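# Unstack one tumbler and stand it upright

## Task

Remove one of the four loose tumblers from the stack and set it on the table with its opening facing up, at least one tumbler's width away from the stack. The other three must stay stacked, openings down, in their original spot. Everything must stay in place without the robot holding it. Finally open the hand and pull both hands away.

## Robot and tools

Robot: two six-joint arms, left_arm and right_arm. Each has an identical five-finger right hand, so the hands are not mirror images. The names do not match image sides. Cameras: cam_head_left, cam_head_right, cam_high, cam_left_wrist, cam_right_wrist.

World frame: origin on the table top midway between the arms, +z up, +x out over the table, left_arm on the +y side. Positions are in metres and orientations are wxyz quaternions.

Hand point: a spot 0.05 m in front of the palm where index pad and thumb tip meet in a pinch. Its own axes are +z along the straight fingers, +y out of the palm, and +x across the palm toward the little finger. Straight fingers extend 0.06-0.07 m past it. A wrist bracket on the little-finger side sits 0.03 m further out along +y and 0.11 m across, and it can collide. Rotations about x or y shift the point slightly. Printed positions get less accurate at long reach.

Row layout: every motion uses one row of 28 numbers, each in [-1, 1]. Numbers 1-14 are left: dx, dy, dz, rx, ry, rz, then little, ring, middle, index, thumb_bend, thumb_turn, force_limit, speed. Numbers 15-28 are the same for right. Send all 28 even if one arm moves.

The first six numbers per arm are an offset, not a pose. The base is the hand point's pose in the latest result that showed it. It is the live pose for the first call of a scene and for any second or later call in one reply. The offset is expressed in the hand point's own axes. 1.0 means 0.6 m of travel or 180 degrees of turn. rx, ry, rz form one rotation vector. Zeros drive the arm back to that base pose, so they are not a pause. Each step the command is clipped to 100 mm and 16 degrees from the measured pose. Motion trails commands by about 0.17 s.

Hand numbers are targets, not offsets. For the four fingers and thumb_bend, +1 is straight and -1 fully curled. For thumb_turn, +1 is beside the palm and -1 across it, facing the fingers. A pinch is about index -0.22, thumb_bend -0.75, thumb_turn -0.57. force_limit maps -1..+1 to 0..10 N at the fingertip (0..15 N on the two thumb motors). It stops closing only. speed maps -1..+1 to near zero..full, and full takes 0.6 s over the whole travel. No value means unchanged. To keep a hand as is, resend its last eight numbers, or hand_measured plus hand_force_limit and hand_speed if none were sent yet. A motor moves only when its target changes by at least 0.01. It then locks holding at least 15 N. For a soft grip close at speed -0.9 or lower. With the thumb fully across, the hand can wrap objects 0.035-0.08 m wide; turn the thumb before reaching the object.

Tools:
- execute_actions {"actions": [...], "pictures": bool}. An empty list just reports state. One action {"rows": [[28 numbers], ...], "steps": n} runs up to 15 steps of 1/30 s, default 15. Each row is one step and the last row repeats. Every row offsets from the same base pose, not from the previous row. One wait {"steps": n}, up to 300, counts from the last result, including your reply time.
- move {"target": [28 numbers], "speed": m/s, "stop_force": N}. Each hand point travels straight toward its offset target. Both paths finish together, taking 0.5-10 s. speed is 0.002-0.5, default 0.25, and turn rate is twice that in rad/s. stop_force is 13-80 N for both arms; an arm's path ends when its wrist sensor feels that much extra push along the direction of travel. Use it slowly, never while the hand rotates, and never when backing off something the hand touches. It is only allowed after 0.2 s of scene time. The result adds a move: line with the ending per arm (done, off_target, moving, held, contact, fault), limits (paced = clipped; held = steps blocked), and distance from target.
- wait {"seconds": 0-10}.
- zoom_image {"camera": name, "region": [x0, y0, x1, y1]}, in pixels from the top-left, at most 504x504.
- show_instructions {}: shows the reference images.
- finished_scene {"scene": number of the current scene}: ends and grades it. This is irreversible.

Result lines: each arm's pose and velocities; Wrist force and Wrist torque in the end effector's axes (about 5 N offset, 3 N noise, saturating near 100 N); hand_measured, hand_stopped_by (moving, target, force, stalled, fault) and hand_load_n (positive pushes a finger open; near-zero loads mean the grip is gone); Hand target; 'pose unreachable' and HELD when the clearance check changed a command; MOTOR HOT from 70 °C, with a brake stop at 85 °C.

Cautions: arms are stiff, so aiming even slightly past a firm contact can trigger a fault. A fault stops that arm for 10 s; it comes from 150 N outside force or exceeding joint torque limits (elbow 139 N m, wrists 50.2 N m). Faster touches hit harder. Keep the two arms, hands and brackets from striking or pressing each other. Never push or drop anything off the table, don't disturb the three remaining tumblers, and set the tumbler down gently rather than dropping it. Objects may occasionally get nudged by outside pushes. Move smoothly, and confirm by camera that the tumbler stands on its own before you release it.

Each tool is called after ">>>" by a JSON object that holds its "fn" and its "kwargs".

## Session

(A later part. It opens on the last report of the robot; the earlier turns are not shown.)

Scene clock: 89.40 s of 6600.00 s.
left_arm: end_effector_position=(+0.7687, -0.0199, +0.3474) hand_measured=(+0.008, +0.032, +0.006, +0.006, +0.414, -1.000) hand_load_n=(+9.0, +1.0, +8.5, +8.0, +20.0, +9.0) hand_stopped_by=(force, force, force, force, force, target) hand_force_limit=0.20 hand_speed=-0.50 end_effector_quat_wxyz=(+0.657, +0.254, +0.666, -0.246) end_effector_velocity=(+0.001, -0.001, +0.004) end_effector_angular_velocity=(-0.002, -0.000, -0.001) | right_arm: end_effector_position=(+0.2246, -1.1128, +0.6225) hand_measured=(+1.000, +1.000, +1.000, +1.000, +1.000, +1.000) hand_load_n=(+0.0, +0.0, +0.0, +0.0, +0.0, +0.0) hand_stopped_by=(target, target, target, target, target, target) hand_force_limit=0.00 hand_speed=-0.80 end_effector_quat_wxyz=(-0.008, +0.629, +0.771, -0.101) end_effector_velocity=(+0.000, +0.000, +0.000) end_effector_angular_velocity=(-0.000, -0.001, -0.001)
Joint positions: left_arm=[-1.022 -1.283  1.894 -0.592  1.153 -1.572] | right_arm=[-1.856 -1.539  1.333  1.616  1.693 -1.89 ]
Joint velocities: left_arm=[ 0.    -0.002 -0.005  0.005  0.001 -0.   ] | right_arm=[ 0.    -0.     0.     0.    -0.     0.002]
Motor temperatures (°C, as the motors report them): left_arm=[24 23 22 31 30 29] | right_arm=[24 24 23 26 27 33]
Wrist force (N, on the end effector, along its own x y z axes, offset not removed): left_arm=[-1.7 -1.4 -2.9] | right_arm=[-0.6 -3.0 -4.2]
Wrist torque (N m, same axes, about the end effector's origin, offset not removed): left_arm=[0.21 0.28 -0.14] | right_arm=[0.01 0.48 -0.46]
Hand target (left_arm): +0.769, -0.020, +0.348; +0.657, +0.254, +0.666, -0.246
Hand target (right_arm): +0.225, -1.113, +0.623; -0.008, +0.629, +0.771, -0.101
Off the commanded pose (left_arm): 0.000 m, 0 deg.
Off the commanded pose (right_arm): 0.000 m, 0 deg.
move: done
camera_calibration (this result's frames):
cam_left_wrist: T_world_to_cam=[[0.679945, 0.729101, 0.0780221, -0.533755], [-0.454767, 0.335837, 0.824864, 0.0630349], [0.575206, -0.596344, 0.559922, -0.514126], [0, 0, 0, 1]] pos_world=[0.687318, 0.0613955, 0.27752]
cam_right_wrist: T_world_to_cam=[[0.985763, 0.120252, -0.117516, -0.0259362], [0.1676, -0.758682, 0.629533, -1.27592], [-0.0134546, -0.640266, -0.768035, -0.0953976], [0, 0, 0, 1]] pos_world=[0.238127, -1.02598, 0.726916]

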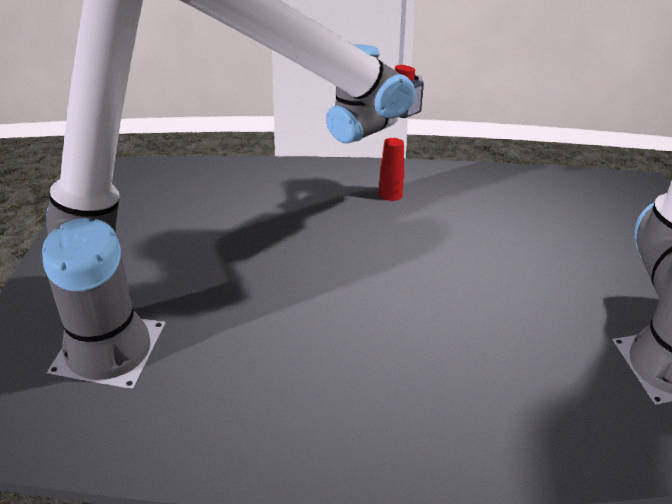

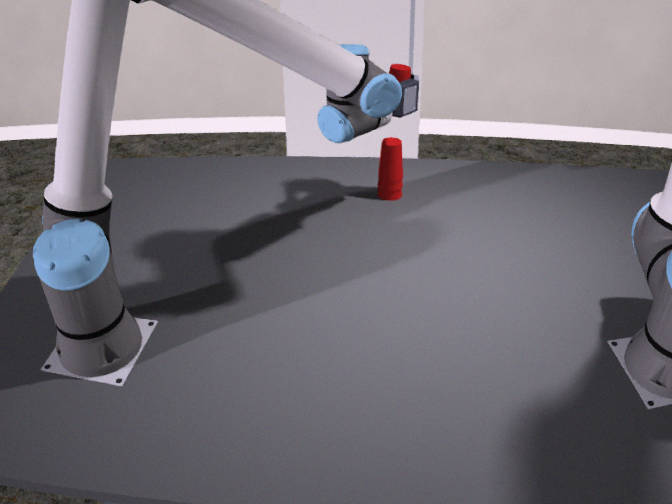

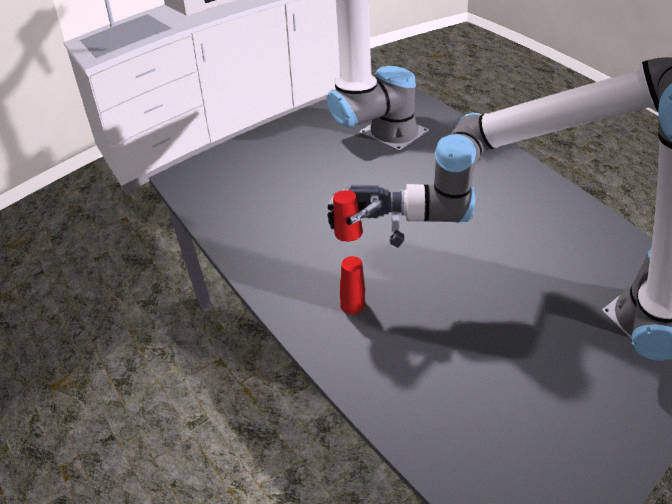

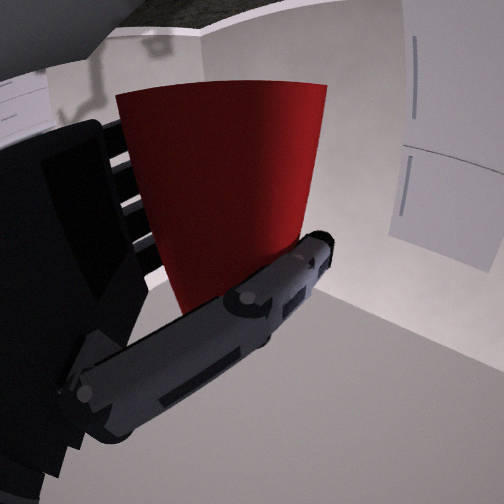

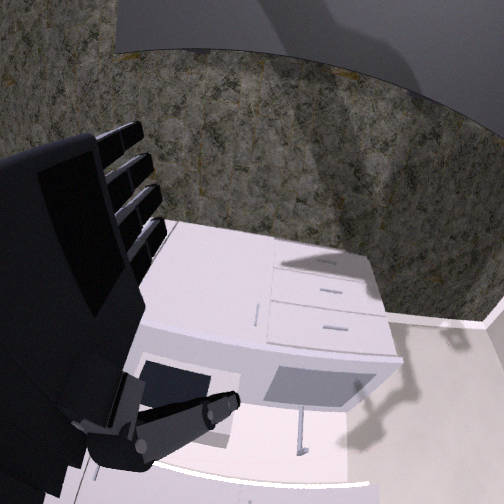

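>>> {"fn": "move", "kwargs": {"target": [0,0,-0.35,0,0,0.5,-0.2,-1,-1,-1,-1,-1,0.2,-0.5,0,0,0,0,0,0,1,1,1,1,1,1,0,-0.8], "speed": 0.2}}

>>> {"fn": "move", "kwargs": {"target": [0,0,0,0,0,0.5,-0.2,-1,-1,-1,-1,-1,0.2,-0.5,0,0,0,0,0,0,1,1,1,1,1,1,0,-0.8], "speed": 0.3}}

>>> {"fn": "move", "kwargs": {"target": [-0.46,0,0,0,0,0,-0.2,-1,-1,-1,-1,-1,0.2,-0.5,0,0,0,0,0,0,1,1,1,1,1,1,0,-0.8], "speed": 0.12}}

>>> {"fn": "move", "kwargs": {"target": [-0.08,0,0,0,0,0,-0.2,-1,-1,-1,-1,-1,0.2,-0.5,0,0,0,0,0,0,1,1,1,1,1,1,0,-0.8], "speed": 0.01, "stop_force": 13}}

Scene clock: 98.57 s of 6600.00 s.
left_arm: end_effector_position=(+0.6111, +0.1187, +0.3510) hand_measured=(+0.008, +0.032, +0.006, +0.006, +0.414, -1.000) hand_load_n=(+9.0, +1.0, +9.0, +8.0, +19.5, +9.0) hand_stopped_by=(force, force, force, force, force, target) hand_force_limit=0.20 hand_speed=-0.50 end_effector_quat_wxyz=(+0.638, +0.651, +0.292, +0.290) end_effector_velocity=(-0.002, +0.002, +0.000) end_effector_angular_velocity=(+0.011, -0.010, -0.001) | right_arm: end_effector_position=(+0.2246, -1.1128, +0.6225) hand_measured=(+1.000, +1.000, +1.000, +1.000, +1.000, +1.000) hand_load_n=(+0.0, +0.0, +0.0, +0.0, +0.0, +0.0) hand_stopped_by=(target, target, target, target, target, target) hand_force_limit=0.00 hand_speed=-0.80 end_effector_quat_wxyz=(-0.008, +0.629, +0.771, -0.101) end_effector_velocity=(-0.000, -0.000, -0.000) end_effector_angular_velocity=(-0.000, +0.000, -0.000)
Joint positions: left_arm=[-1.027 -1.598  2.32  -0.704  1.148 -0.003] | right_arm=[-1.856 -1.539  1.333  1.616  1.693 -1.89 ]
Joint velocities: left_arm=[ 0.    -0.006  0.004  0.001  0.001  0.015] | right_arm=[-0.  0. -0. -0.  0.  0.]
Motor temperatures (°C, as the motors report them): left_arm=[24 23 22 31 30 29] | right_arm=[24 24 23 26 27 33]
Wrist force (N, on the end effector, along its own x y z axes, offset not removed): left_arm=[-2.2 -2.0 0.4] | right_arm=[-1.6 -0.7 -2.7]
Wrist torque (N m, same axes, about the end effector's origin, offset not removed): left_arm=[-0.02 0.20 -0.10] | right_arm=[0.39 0.55 -0.46]
Hand target (left_arm): +0.611, +0.119, +0.351; +0.638, +0.651, +0.291, +0.291
Hand target (right_arm): +0.225, -1.113, +0.623; -0.008, +0.629, +0.771, -0.101
Off the commanded pose (left_arm): 0.000 m, 0 deg.
Off the commanded pose (right_arm): 0.000 m, 0 deg.
After step 90, 1.77 s passed at rest.
move: done
camera_calibration (this result's frames):
cam_left_wrist: T_world_to_cam=[[-0.0179558, -0.0866313, 0.996079, -0.326874], [-0.972507, -0.22983, -0.0375197, 0.628102], [0.232179, -0.969367, -0.0801228, 0.13569], [0, 0, 0, 1]] pos_world=[0.57346, 0.247573, 0.360031]
cam_right_wrist: T_world_to_cam=[[0.985763, 0.120252, -0.117516, -0.0259364], [0.167599, -0.758682, 0.629533, -1.27592], [-0.0134547, -0.640266, -0.768035, -0.0953975], [0, 0, 0, 1]] pos_world=[0.238127, -1.02598, 0.726916]

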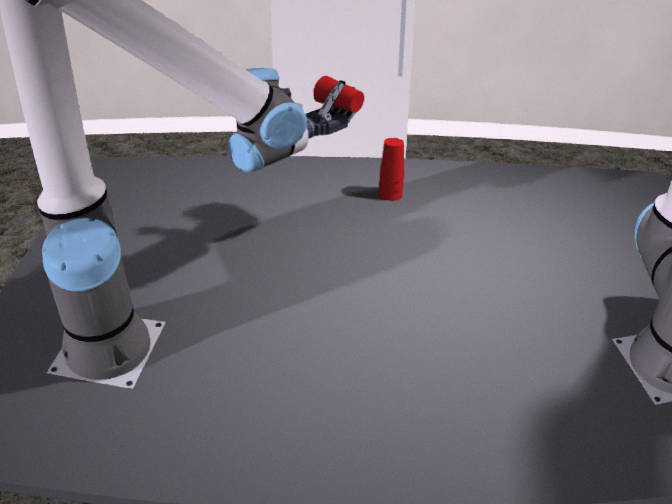

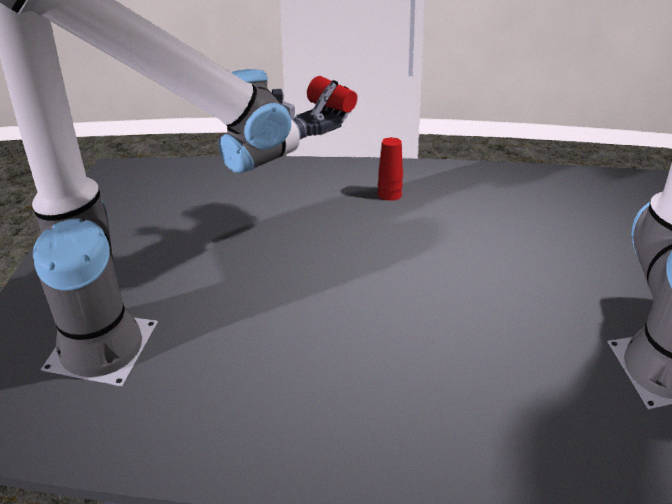

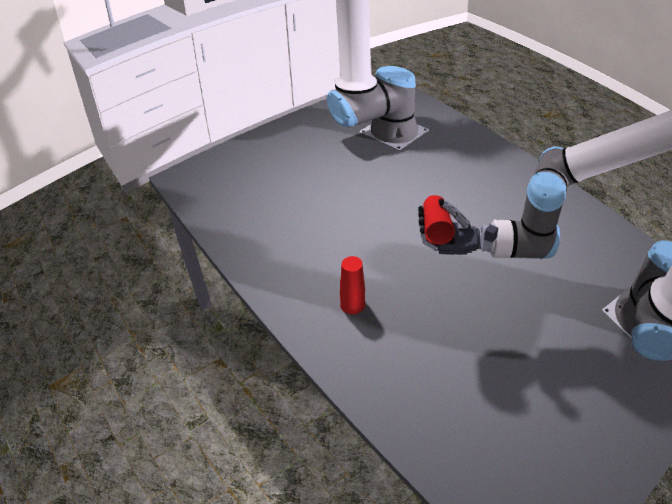

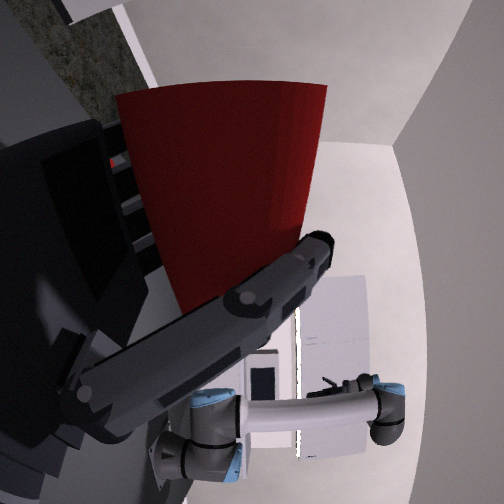

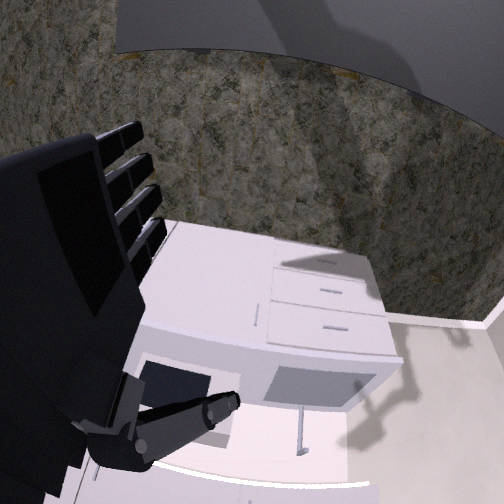

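Scene clock: 101.73 s of 6600.00 s.
left_arm: end_effector_position=(+0.6112, +0.1188, +0.3511) hand_measured=(+0.008, +0.032, +0.006, +0.006, +0.414, -1.000) hand_load_n=(+9.0, +1.0, +9.0, +8.0, +20.0, +9.5) hand_stopped_by=(force, force, force, force, force, target) hand_force_limit=0.20 hand_speed=-0.50 end_effector_quat_wxyz=(+0.247, +0.667, -0.253, +0.656) end_effector_velocity=(+0.000, -0.001, +0.002) end_effector_angular_velocity=(+0.008, -0.011, -0.001) | right_arm: end_effector_position=(+0.2246, -1.1128, +0.6225) hand_measured=(+1.000, +1.000, +1.000, +1.000, +1.000, +1.000) hand_load_n=(+0.0, +0.0, +0.0, +0.0, +0.0, +0.0) hand_stopped_by=(target, target, target, target, target, target) hand_force_limit=0.00 hand_speed=-0.80 end_effector_quat_wxyz=(-0.008, +0.629, +0.771, -0.101) end_effector_velocity=(+0.000, +0.000, -0.000) end_effector_angular_velocity=(+0.001, +0.001, +0.002)
Joint positions: left_arm=[-0.96  -1.707  2.222 -0.496  1.215  1.568] | right_arm=[-1.856 -1.539  1.333  1.616  1.693 -1.89 ]
Joint velocities: left_arm=[-0.001 -0.001 -0.003  0.001 -0.     0.015] | right_arm=[ 0.     0.     0.     0.     0.001 -0.002]
Motor temperatures (°C, as the motors report them): left_arm=[24 23 22 31 30 29] | right_arm=[24 24 23 26 27 33]
Wrist force (N, on the end effector, along its own x y z axes, offset not removed): left_arm=[-2.5 -5.3 -2.4] | right_arm=[5.6 -2.4 -1.7]
Wrist torque (N m, same axes, about the end effector's origin, offset not removed): left_arm=[-0.42 0.35 -0.21] | right_arm=[-0.16 -0.55 -0.17]
Hand target (left_arm): +0.611, +0.119, +0.351; +0.246, +0.666, -0.254, +0.656
Hand target (right_arm): +0.225, -1.113, +0.623; -0.008, +0.629, +0.771, -0.101
Off the commanded pose (left_arm): 0.000 m, 0 deg.
Off the commanded pose (right_arm): 0.000 m, 0 deg.
move: done
camera_calibration (this result's frames):
cam_left_wrist: T_world_to_cam=[[-0.639715, -0.764872, -0.0757285, 0.509941], [-0.41292, 0.425102, -0.805472, 0.477972], [0.648276, -0.484003, -0.587775, 0.00195497], [0, 0, 0, 1]] pos_world=[0.522314, 0.187799, 0.424759]
cam_right_wrist: T_world_to_cam=[[0.985763, 0.120252, -0.117516, -0.0259364], [0.167599, -0.758682, 0.629533, -1.27592], [-0.0134546, -0.640266, -0.768035, -0.0953975], [0, 0, 0, 1]] pos_world=[0.238127, -1.02598, 0.726916]

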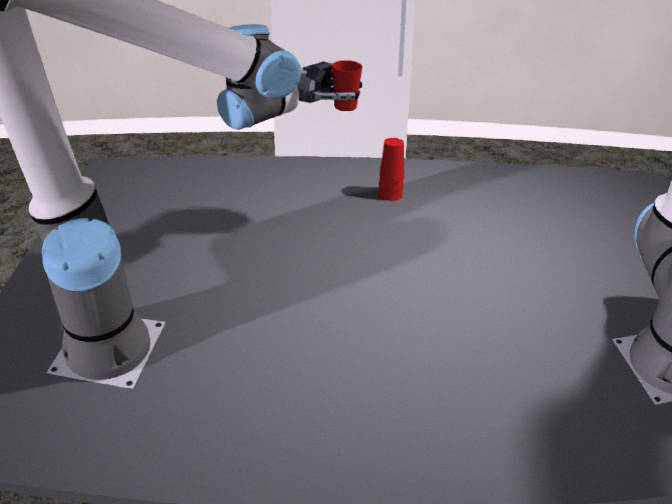

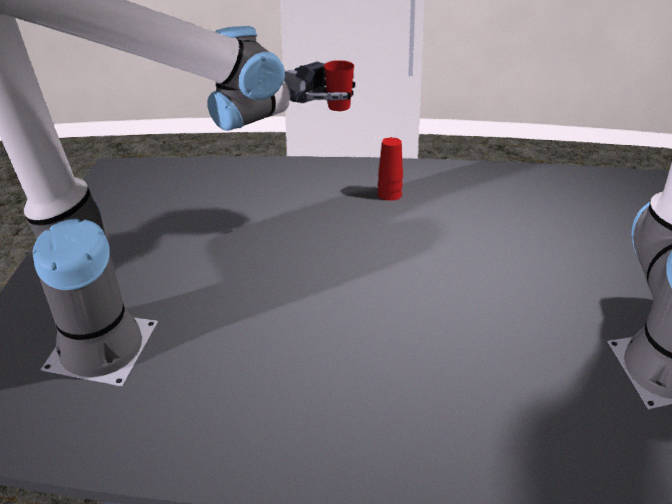

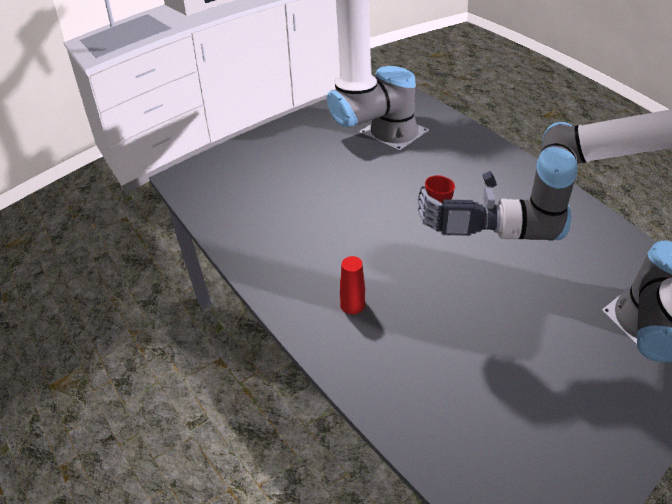

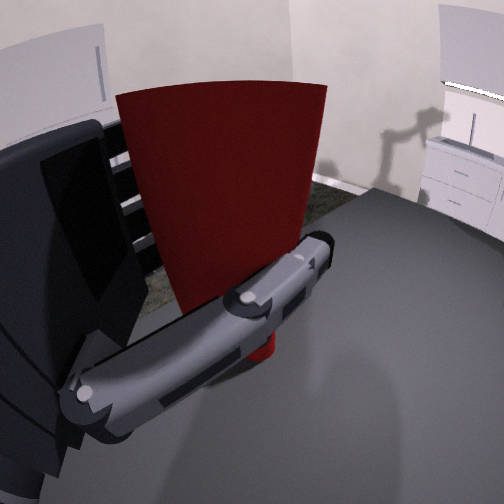

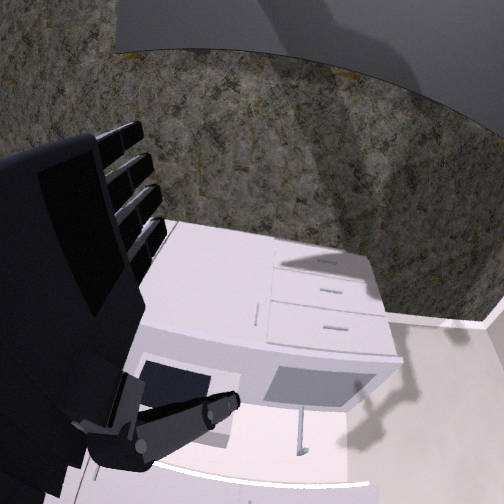

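Scene clock: 104.57 s of 6600.00 s.
left_arm: end_effector_position=(+0.6081, +0.1226, +0.0752) hand_measured=(+0.008, +0.032, +0.006, +0.006, +0.414, -1.000) hand_load_n=(+9.0, +1.0, +8.5, +8.0, +20.0, +9.5) hand_stopped_by=(force, force, force, force, force, target) hand_force_limit=0.20 hand_speed=-0.50 end_effector_quat_wxyz=(+0.247, +0.667, -0.253, +0.656) end_effector_velocity=(+0.002, +0.001, -0.002) end_effector_angular_velocity=(-0.001, -0.001, +0.004) | right_arm: end_effector_position=(+0.2246, -1.1128, +0.6225) hand_measured=(+1.000, +1.000, +1.000, +1.000, +1.000, +1.000) hand_load_n=(+0.0, +0.0, +0.0, +0.0, +0.0, +0.0) hand_stopped_by=(target, target, target, target, target, target) hand_force_limit=0.00 hand_speed=-0.80 end_effector_quat_wxyz=(-0.008, +0.629, +0.771, -0.101) end_effector_velocity=(-0.000, -0.000, -0.000) end_effector_angular_velocity=(-0.000, +0.000, -0.000)
Joint positions: left_arm=[-0.963 -1.245  2.434 -1.171  1.212  1.568] | right_arm=[-1.856 -1.539  1.333  1.616  1.693 -1.89 ]
Joint velocities: left_arm=[ 0.002  0.006 -0.    -0.007 -0.002  0.   ] | right_arm=[-0.001 -0.     0.    -0.     0.    -0.   ]
Motor temperatures (°C, as the motors report them): left_arm=[24 23 22 31 30 29] | right_arm=[24 24 23 26 27 33]
Wrist force (N, on the end effector, along its own x y z axes, offset not removed): left_arm=[-2.9 -1.8 -2.9] | right_arm=[2.6 -2.5 0.9]
Wrist torque (N m, same axes, about the end effector's origin, offset not removed): left_arm=[0.18 0.42 -0.08] | right_arm=[-0.24 -0.35 -0.13]
Hand target (left_arm): +0.608, +0.123, +0.075; +0.247, +0.667, -0.253, +0.656
Hand target (right_arm): +0.225, -1.113, +0.623; -0.008, +0.629, +0.771, -0.101
Off the commanded pose (left_arm): 0.000 m, 0 deg.
Off the commanded pose (right_arm): 0.000 m, 0 deg.
move: done
camera_calibration (this result's frames):
cam_left_wrist: T_world_to_cam=[[-0.639649, -0.764933, -0.0756733, 0.48996], [-0.413033, 0.425065, -0.805434, 0.252966], [0.648269, -0.483939, -0.587835, -0.156286], [0, 0, 0, 1]] pos_world=[0.519201, 0.191627, 0.148954]
cam_right_wrist: T_world_to_cam=[[0.985763, 0.120252, -0.117516, -0.0259364], [0.167599, -0.758682, 0.629533, -1.27592], [-0.0134547, -0.640266, -0.768035, -0.0953975], [0, 0, 0, 1]] pos_world=[0.238127, -1.02598, 0.726916]

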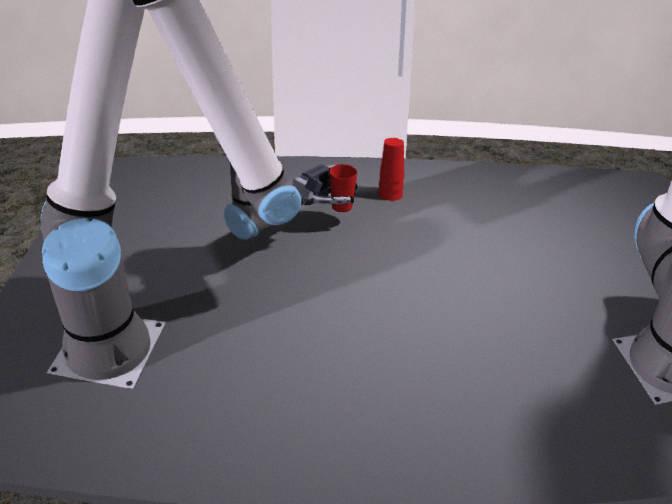

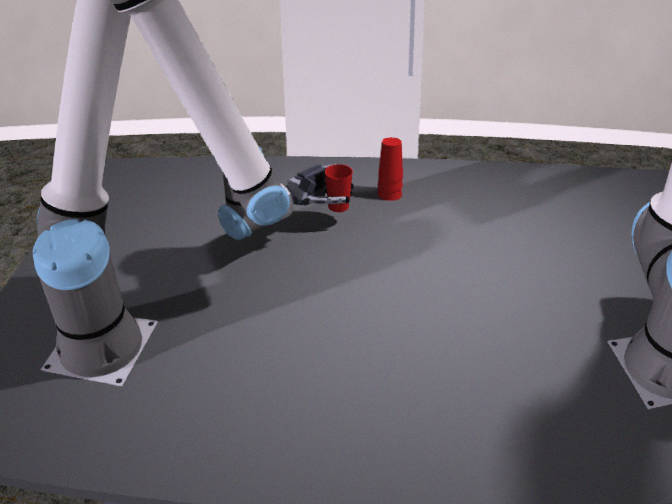

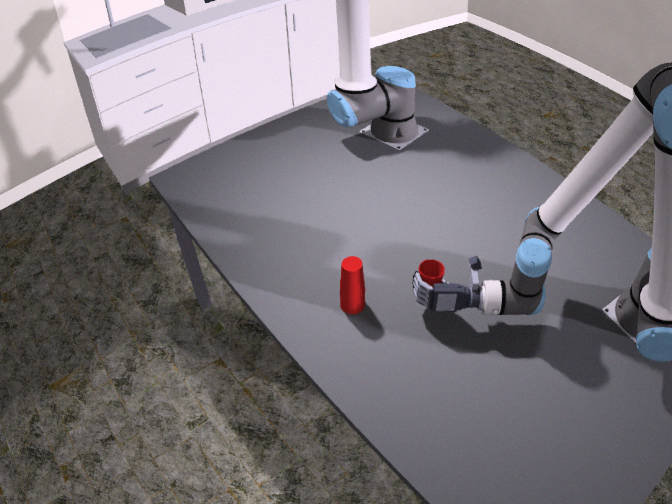

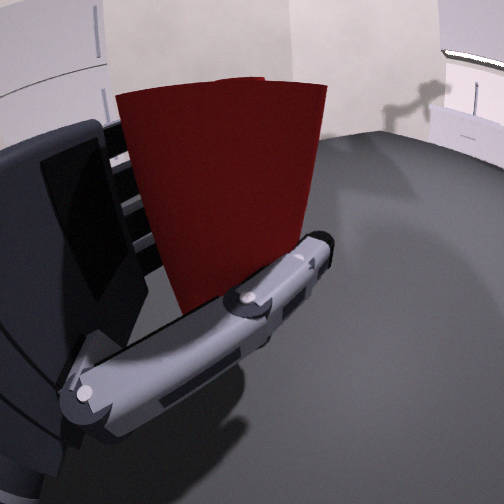

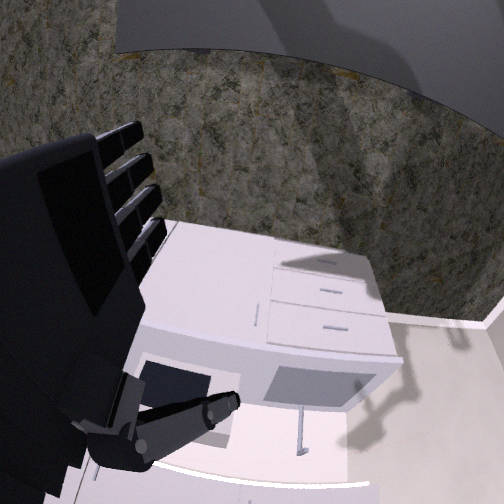

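Scene clock: 109.63 s of 6600.00 s.
left_arm: end_effector_position=(+0.6076, +0.1232, +0.0287) hand_measured=(+0.008, +0.032, +0.006, +0.006, +0.414, -1.000) hand_load_n=(+8.5, +0.5, +7.5, +6.5, +18.5, +2.0) hand_stopped_by=(force, force, force, force, force, target) hand_force_limit=0.20 hand_speed=-0.50 end_effector_quat_wxyz=(+0.247, +0.667, -0.253, +0.656) end_effector_velocity=(-0.001, -0.000, +0.002) end_effector_angular_velocity=(+0.002, +0.002, -0.002) | right_arm: end_effector_position=(+0.2246, -1.1128, +0.6225) hand_measured=(+1.000, +1.000, +1.000, +1.000, +1.000, +1.000) hand_load_n=(+0.0, +0.0, +0.0, +0.0, +0.0, +0.0) hand_stopped_by=(target, target, target, target, target, target) hand_force_limit=0.00 hand_speed=-0.80 end_effector_quat_wxyz=(-0.008, +0.629, +0.771, -0.101) end_effector_velocity=(-0.001, -0.000, +0.000) end_effector_angular_velocity=(-0.000, +0.001, -0.002)
Joint positions: left_arm=[-0.963 -1.134  2.441 -1.289  1.212  1.568] | right_arm=[-1.856 -1.539  1.333  1.616  1.693 -1.89 ]
Joint velocities: left_arm=[-0.001 -0.006  0.     0.009  0.001 -0.001] | right_arm=[-0.     0.    -0.     0.     0.001  0.002]
Motor temperatures (°C, as the motors report them): left_arm=[24 23 22 31 30 29] | right_arm=[24 24 23 26 27 33]
Wrist force (N, on the end effector, along its own x y z axes, offset not removed): left_arm=[6.9 -3.0 -3.8] | right_arm=[3.5 3.7 -1.9]
Wrist torque (N m, same axes, about the end effector's origin, offset not removed): left_arm=[-0.30 -0.16 -0.17] | right_arm=[0.66 -0.30 -0.02]
Hand target (left_arm): +0.608, +0.123, +0.029; +0.247, +0.667, -0.253, +0.656
Hand target (right_arm): +0.225, -1.113, +0.623; -0.008, +0.629, +0.771, -0.101
Off the commanded pose (left_arm): 0.001 m, 0 deg.
Off the commanded pose (right_arm): 0.000 m, 0 deg.
move: contact (left_arm)
camera_calibration (this result's frames):
cam_left_wrist: T_world_to_cam=[[-0.639611, -0.764977, -0.0755518, 0.486562], [-0.413021, 0.424891, -0.805531, 0.215029], [0.648315, -0.484022, -0.587717, -0.183053], [0, 0, 0, 1]] pos_world=[0.518698, 0.192243, 0.10239]
cam_right_wrist: T_world_to_cam=[[0.985763, 0.120252, -0.117516, -0.0259363], [0.167599, -0.758682, 0.629533, -1.27592], [-0.0134547, -0.640266, -0.768035, -0.0953975], [0, 0, 0, 1]] pos_world=[0.238127, -1.02598, 0.726916]

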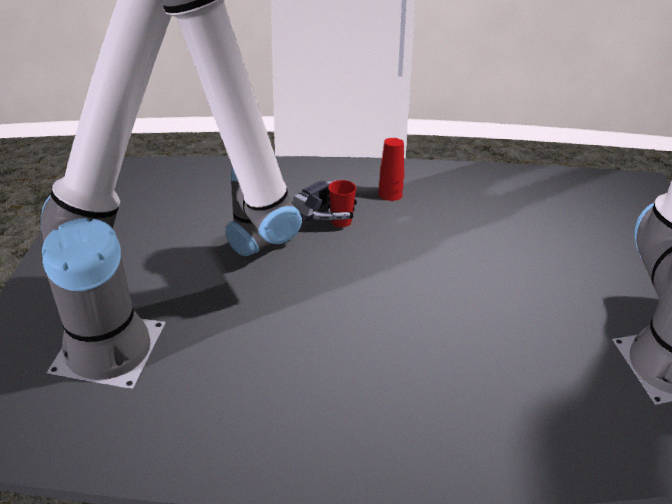

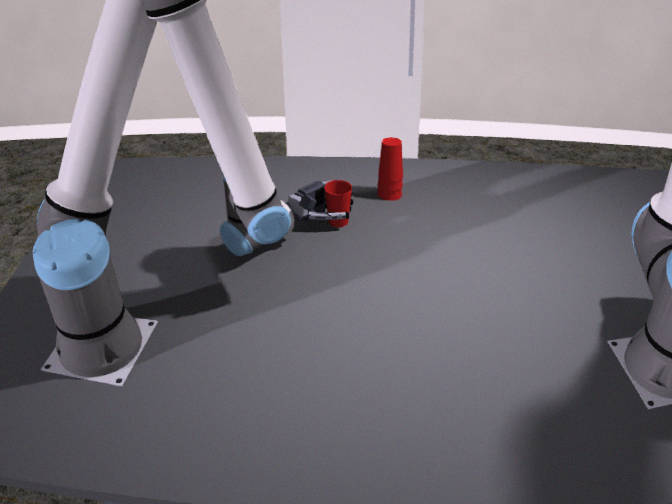

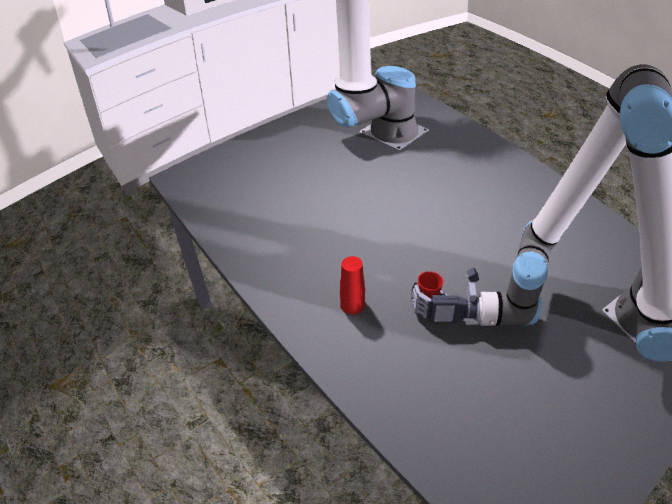

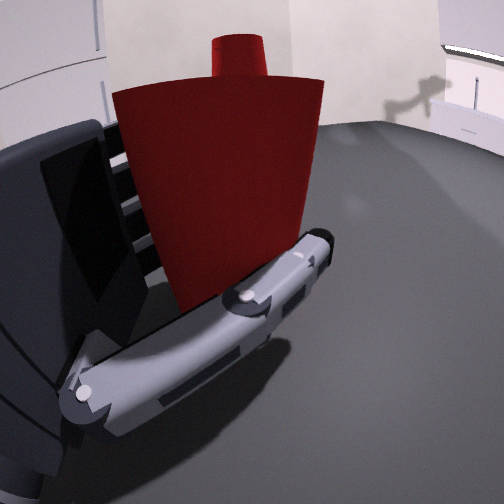

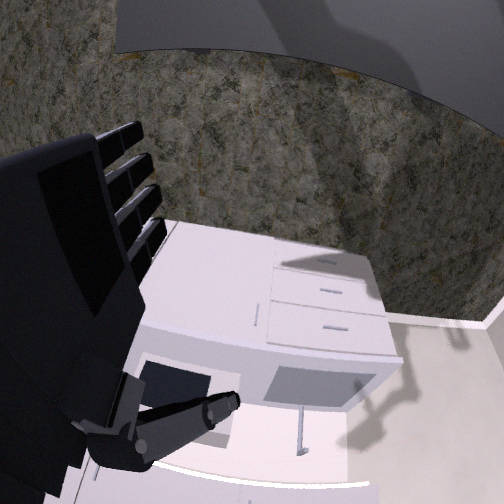

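>>> {"fn": "move", "kwargs": {"target": [0.005,0,0,0,0,0,1,1,1,1,1,-1,0.2,0,0,0,0,0,0,0,1,1,1,1,1,1,0,-0.8], "speed": 0.02}}

>>> {"fn": "move", "kwargs": {"target": [0,-0.15,0,0,0,0,1,1,1,1,1,-1,0.2,0,0,0,0,0,0,0,1,1,1,1,1,1,0,-0.8], "speed": 0.08}}

>>> {"fn": "move", "kwargs": {"target": [0.3,0,-0.2,0,0,0,1,1,1,1,1,-1,0.2,0,0,0,0,0,0,0,1,1,1,1,1,1,0,-0.8]}}

Scene clock: 114.13 s of 6600.00 s.
left_arm: end_effector_position=(+0.6076, +0.1232, +0.0317) hand_measured=(+1.000, +1.000, +1.000, +1.000, +1.000, -1.000) hand_load_n=(+0.0, +0.0, +0.0, +0.0, +0.0, +0.0) hand_stopped_by=(target, target, target, target, target, target) hand_force_limit=0.20 hand_speed=0.00 end_effector_quat_wxyz=(+0.247, +0.667, -0.253, +0.656) end_effector_velocity=(+0.000, +0.001, -0.000) end_effector_angular_velocity=(+0.001, +0.000, +0.002) | right_arm: end_effector_position=(+0.2246, -1.1128, +0.6225) hand_measured=(+1.000, +1.000, +1.000, +1.000, +1.000, +1.000) hand_load_n=(+0.0, +0.0, +0.0, +0.0, +0.0, +0.0) hand_stopped_by=(target, target, target, target, target, target) hand_force_limit=0.00 hand_speed=-0.80 end_effector_quat_wxyz=(-0.008, +0.629, +0.771, -0.101) end_effector_velocity=(-0.000, -0.000, +0.000) end_effector_angular_velocity=(-0.000, -0.000, -0.001)
Joint positions: left_arm=[-0.963 -1.141  2.441 -1.282  1.212  1.568] | right_arm=[-1.856 -1.539  1.333  1.616  1.693 -1.89 ]
Joint velocities: left_arm=[ 0.001 -0.     0.001  0.001 -0.002  0.   ] | right_arm=[-0.     0.    -0.     0.    -0.     0.001]
Motor temperatures (°C, as the motors report them): left_arm=[24 23 22 31 30 29] | right_arm=[24 24 23 26 27 33]
Wrist force (N, on the end effector, along its own x y z axes, offset not removed): left_arm=[-0.6 -3.7 -1.9] | right_arm=[3.0 3.8 -3.9]
Wrist torque (N m, same axes, about the end effector's origin, offset not removed): left_arm=[-0.15 0.08 -0.05] | right_arm=[0.84 -0.37 0.27]
Hand target (left_arm): +0.608, +0.123, +0.032; +0.247, +0.667, -0.253, +0.656
Hand target (right_arm): +0.225, -1.113, +0.623; -0.008, +0.629, +0.771, -0.101
Off the commanded pose (left_arm): 0.000 m, 0 deg.
Off the commanded pose (right_arm): 0.000 m, 0 deg.
After step 90, 0.63 s passed at rest.
move: done
camera_calibration (this result's frames):
cam_left_wrist: T_world_to_cam=[[-0.63959, -0.764994, -0.0755509, 0.486774], [-0.413031, 0.424878, -0.805533, 0.217465], [0.648328, -0.484006, -0.587715, -0.181358], [0, 0, 0, 1]] pos_world=[0.518735, 0.192204, 0.105365]
cam_right_wrist: T_world_to_cam=[[0.985763, 0.120252, -0.117516, -0.0259366], [0.167599, -0.758682, 0.629533, -1.27592], [-0.0134547, -0.640266, -0.768035, -0.0953976], [0, 0, 0, 1]] pos_world=[0.238127, -1.02598, 0.726916]

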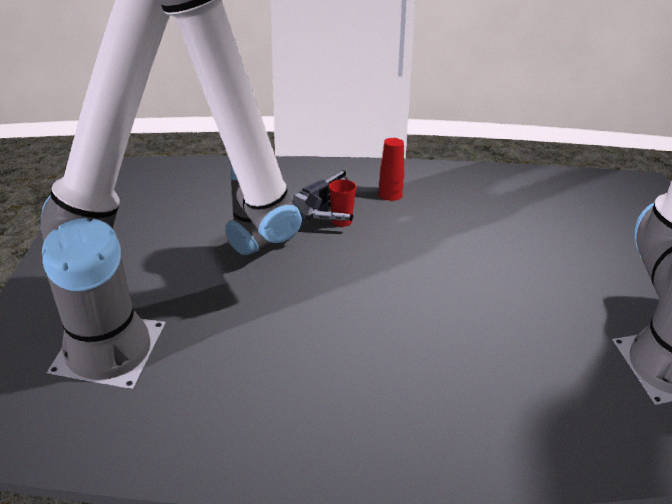

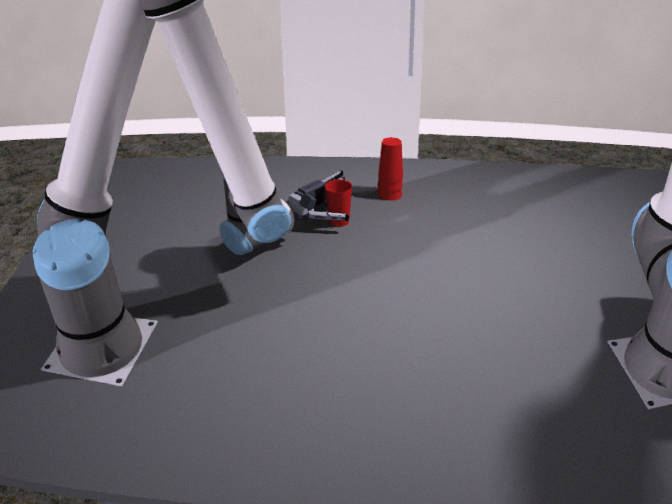

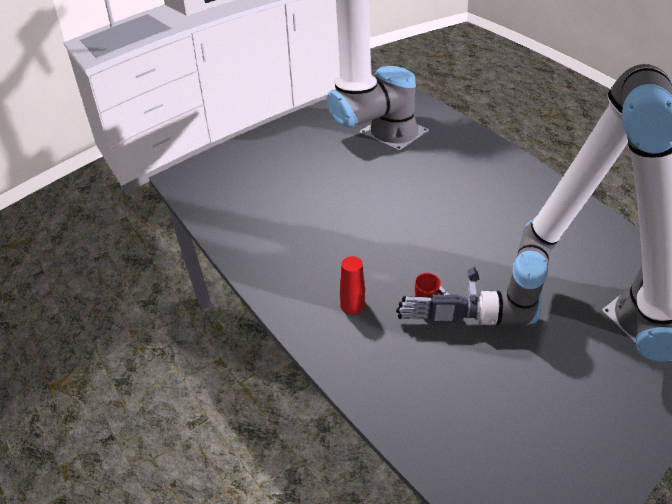

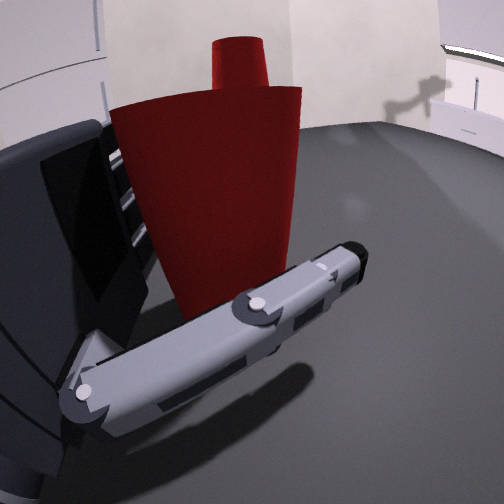

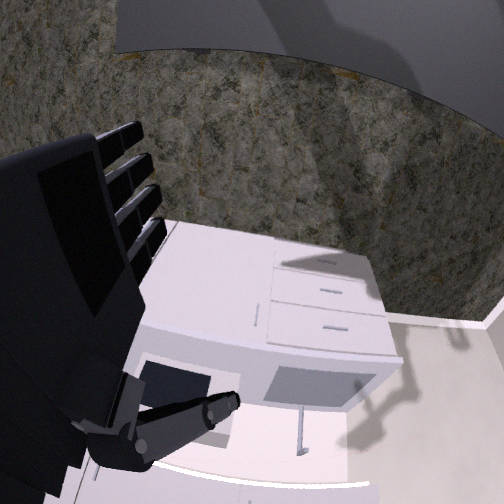

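Scene clock: 115.70 s of 6600.00 s.
left_arm: end_effector_position=(+0.6669, +0.1906, +0.0319) hand_measured=(+1.000, +1.000, +1.000, +1.000, +1.000, -1.000) hand_load_n=(+0.0, +0.0, +0.0, +0.0, +0.0, +0.0) hand_stopped_by=(target, target, target, target, target, target) hand_force_limit=0.20 hand_speed=0.00 end_effector_quat_wxyz=(+0.247, +0.667, -0.253, +0.656) end_effector_velocity=(+0.002, +0.001, -0.000) end_effector_angular_velocity=(+0.000, -0.000, -0.001) | right_arm: end_effector_position=(+0.2246, -1.1128, +0.6225) hand_measured=(+1.000, +1.000, +1.000, +1.000, +1.000, +1.000) hand_load_n=(+0.0, +0.0, +0.0, +0.0, +0.0, +0.0) hand_stopped_by=(target, target, target, target, target, target) hand_force_limit=0.00 hand_speed=-0.80 end_effector_quat_wxyz=(-0.008, +0.629, +0.771, -0.101) end_effector_velocity=(-0.000, +0.000, -0.000) end_effector_angular_velocity=(+0.000, +0.000, +0.000)
Joint positions: left_arm=[-0.752 -1.132  2.416 -1.267  1.422  1.571] | right_arm=[-1.856 -1.539  1.333  1.616  1.693 -1.89 ]
Joint velocities: left_arm=[ 0.006  0.001 -0.003  0.001  0.007  0.   ] | right_arm=[-0. -0.  0. -0.  0. -0.]
Motor temperatures (°C, as the motors report them): left_arm=[24 23 22 31 30 29] | right_arm=[24 24 23 26 27 33]
Wrist force (N, on the end effector, along its own x y z axes, offset not removed): left_arm=[-1.7 -4.2 -0.3] | right_arm=[5.2 -1.8 -0.7]
Wrist torque (N m, same axes, about the end effector's origin, offset not removed): left_arm=[-0.40 0.32 -0.15] | right_arm=[-0.01 -0.49 -0.17]
Hand target (left_arm): +0.667, +0.191, +0.032; +0.247, +0.667, -0.253, +0.656
Hand target (right_arm): +0.225, -1.113, +0.623; -0.008, +0.629, +0.771, -0.101
Off the commanded pose (left_arm): 0.000 m, 0 deg.
Off the commanded pose (right_arm): 0.000 m, 0 deg.
move: done
camera_calibration (this result's frames):
cam_left_wrist: T_world_to_cam=[[-0.639525, -0.765045, -0.0755988, 0.576247], [-0.413022, 0.424859, -0.805548, 0.213498], [0.648399, -0.483944, -0.587688, -0.187091], [0, 0, 0, 1]] pos_world=[0.578013, 0.259607, 0.105595]
cam_right_wrist: T_world_to_cam=[[0.985763, 0.120252, -0.117516, -0.0259362], [0.1676, -0.758682, 0.629533, -1.27592], [-0.0134546, -0.640266, -0.768035, -0.0953975], [0, 0, 0, 1]] pos_world=[0.238127, -1.02598, 0.726916]

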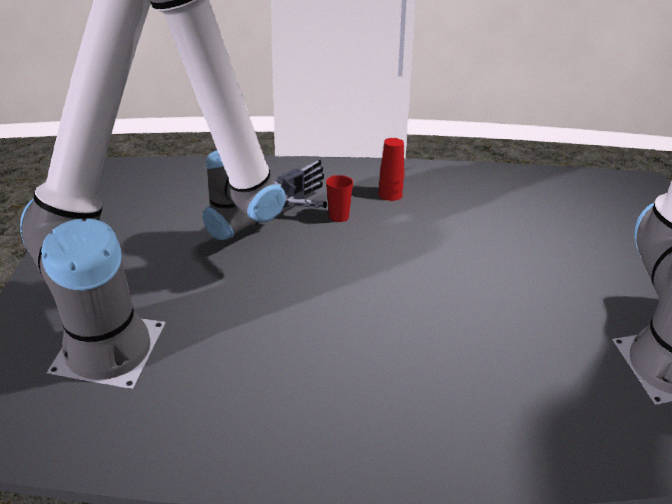

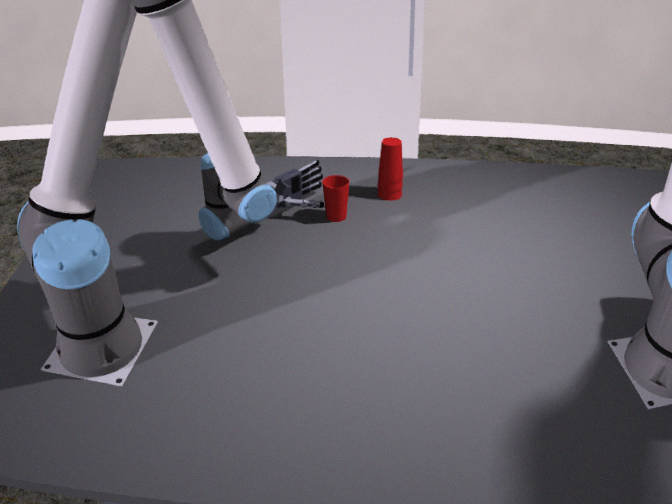

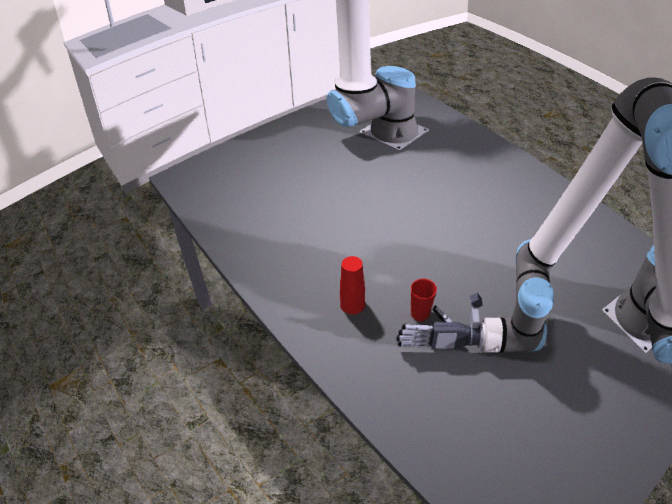

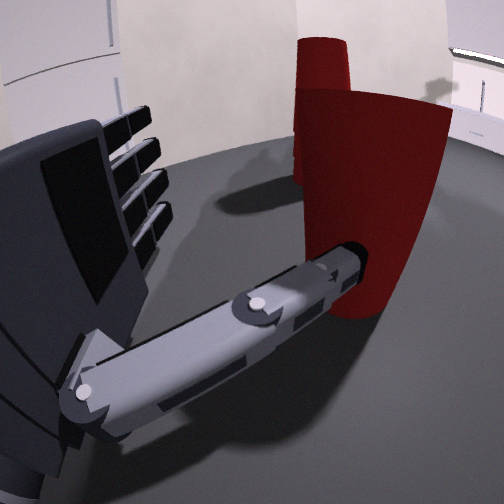

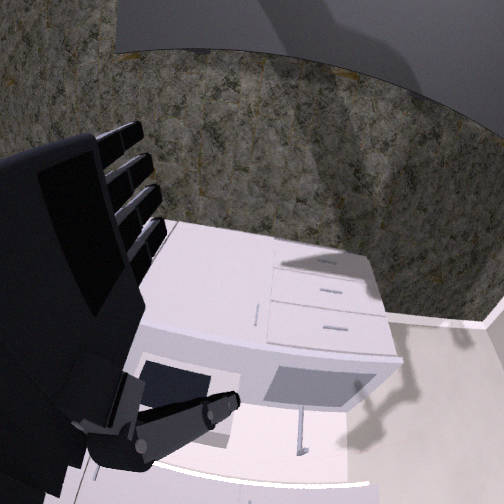

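Scene clock: 117.23 s of 6600.00 s.
left_arm: end_effector_position=(+0.5789, +0.2673, +0.2138) hand_measured=(+1.000, +1.000, +1.000, +1.000, +1.000, -1.000) hand_load_n=(+0.0, +0.0, +0.0, +0.0, +0.0, +0.0) hand_stopped_by=(target, target, target, target, target, target) hand_force_limit=0.20 hand_speed=0.00 end_effector_quat_wxyz=(+0.247, +0.667, -0.253, +0.656) end_effector_velocity=(-0.001, -0.001, +0.002) end_effector_angular_velocity=(+0.001, +0.000, -0.001) | right_arm: end_effector_position=(+0.2246, -1.1128, +0.6225) hand_measured=(+1.000, +1.000, +1.000, +1.000, +1.000, +1.000) hand_load_n=(+0.0, +0.0, +0.0, +0.0, +0.0, +0.0) hand_stopped_by=(target, target, target, target, target, target) hand_force_limit=0.00 hand_speed=-0.80 end_effector_quat_wxyz=(-0.008, +0.629, +0.771, -0.101) end_effector_velocity=(+0.000, -0.000, +0.000) end_effector_angular_velocity=(-0.000, +0.000, +0.000)
Joint positions: left_arm=[-0.812 -1.725  2.542 -0.801  1.363  1.57 ] | right_arm=[-1.856 -1.539  1.333  1.616  1.693 -1.89 ]
Joint velocities: left_arm=[-0.003 -0.006 -0.002  0.009 -0.002  0.   ] | right_arm=[ 0.  0. -0.  0.  0. -0.]
Motor temperatures (°C, as the motors report them): left_arm=[24 23 22 31 30 29] | right_arm=[24 24 23 26 27 33]
Wrist force (N, on the end effector, along its own x y z axes, offset not removed): left_arm=[-0.9 1.0 -4.7] | right_arm=[-0.3 -4.5 -3.9]
Wrist torque (N m, same axes, about the end effector's origin, offset not removed): left_arm=[0.55 0.15 -0.03] | right_arm=[-0.28 0.13 -0.43]
Hand target (left_arm): +0.579, +0.267, +0.214; +0.247, +0.667, -0.253, +0.656
Hand target (right_arm): +0.225, -1.113, +0.623; -0.008, +0.629, +0.771, -0.101
Off the commanded pose (left_arm): 0.000 m, 0 deg.
Off the commanded pose (right_arm): 0.000 m, 0 deg.
move: done
camera_calibration (this result's frames):
cam_left_wrist: T_world_to_cam=[[-0.63958, -0.765001, -0.0755756, 0.592438], [-0.41295, 0.424834, -0.805598, 0.291097], [0.64839, -0.484035, -0.587623, 0.0140272], [0, 0, 0, 1]] pos_world=[0.490025, 0.336337, 0.287524]
cam_right_wrist: T_world_to_cam=[[0.985763, 0.120252, -0.117516, -0.0259363], [0.167599, -0.758682, 0.629533, -1.27592], [-0.0134547, -0.640266, -0.768035, -0.0953975], [0, 0, 0, 1]] pos_world=[0.238127, -1.02598, 0.726916]

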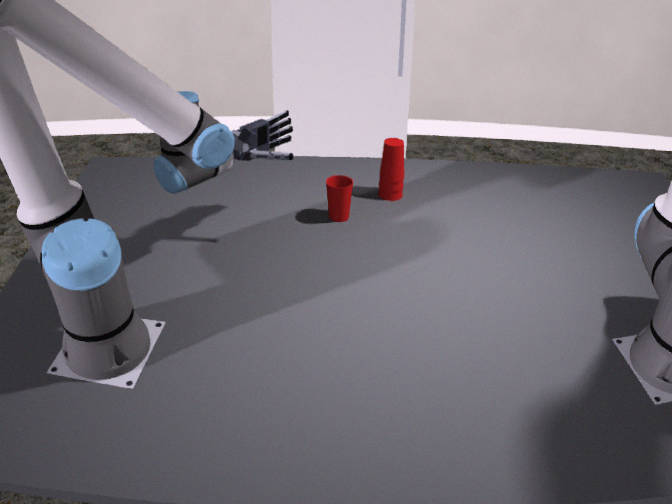

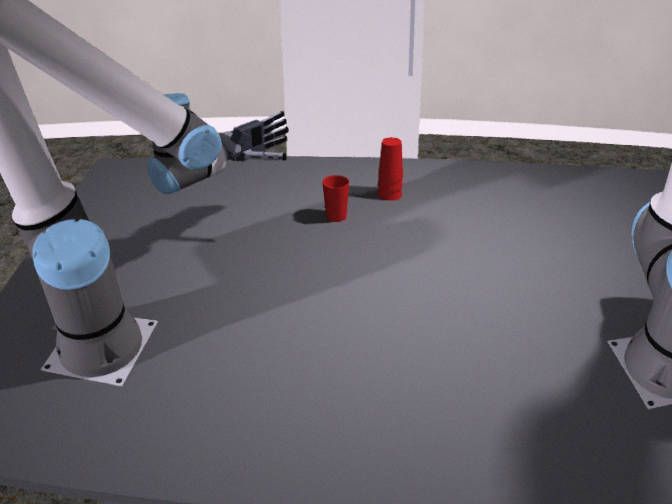

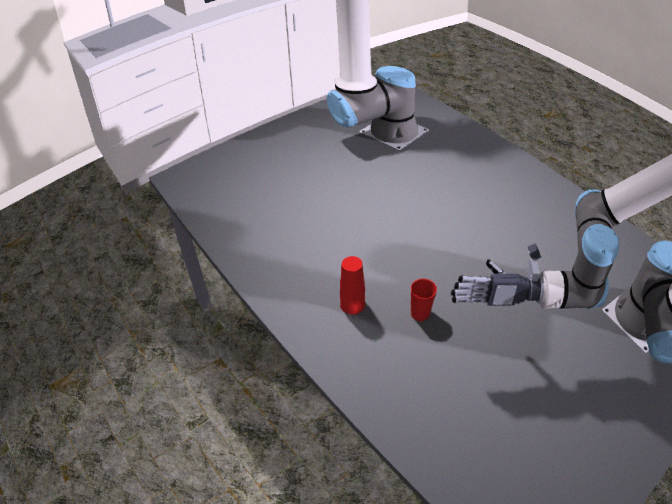

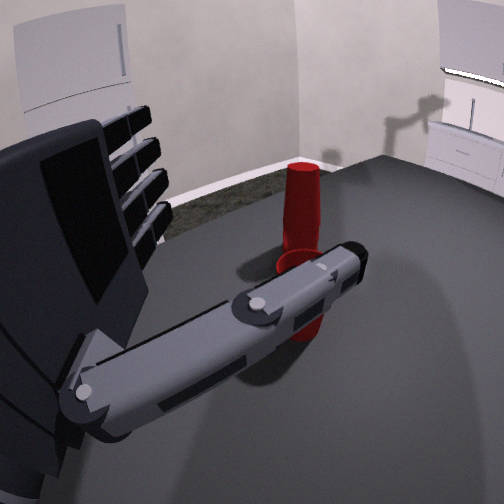

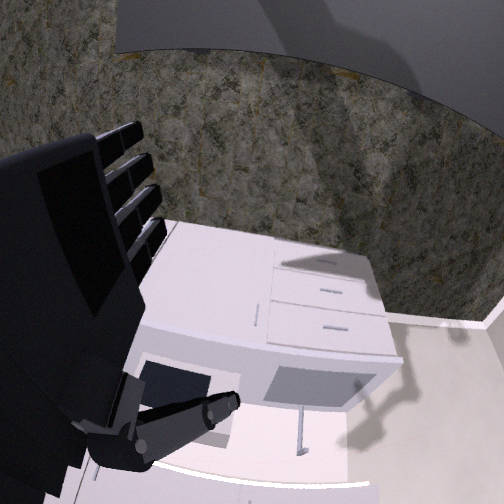

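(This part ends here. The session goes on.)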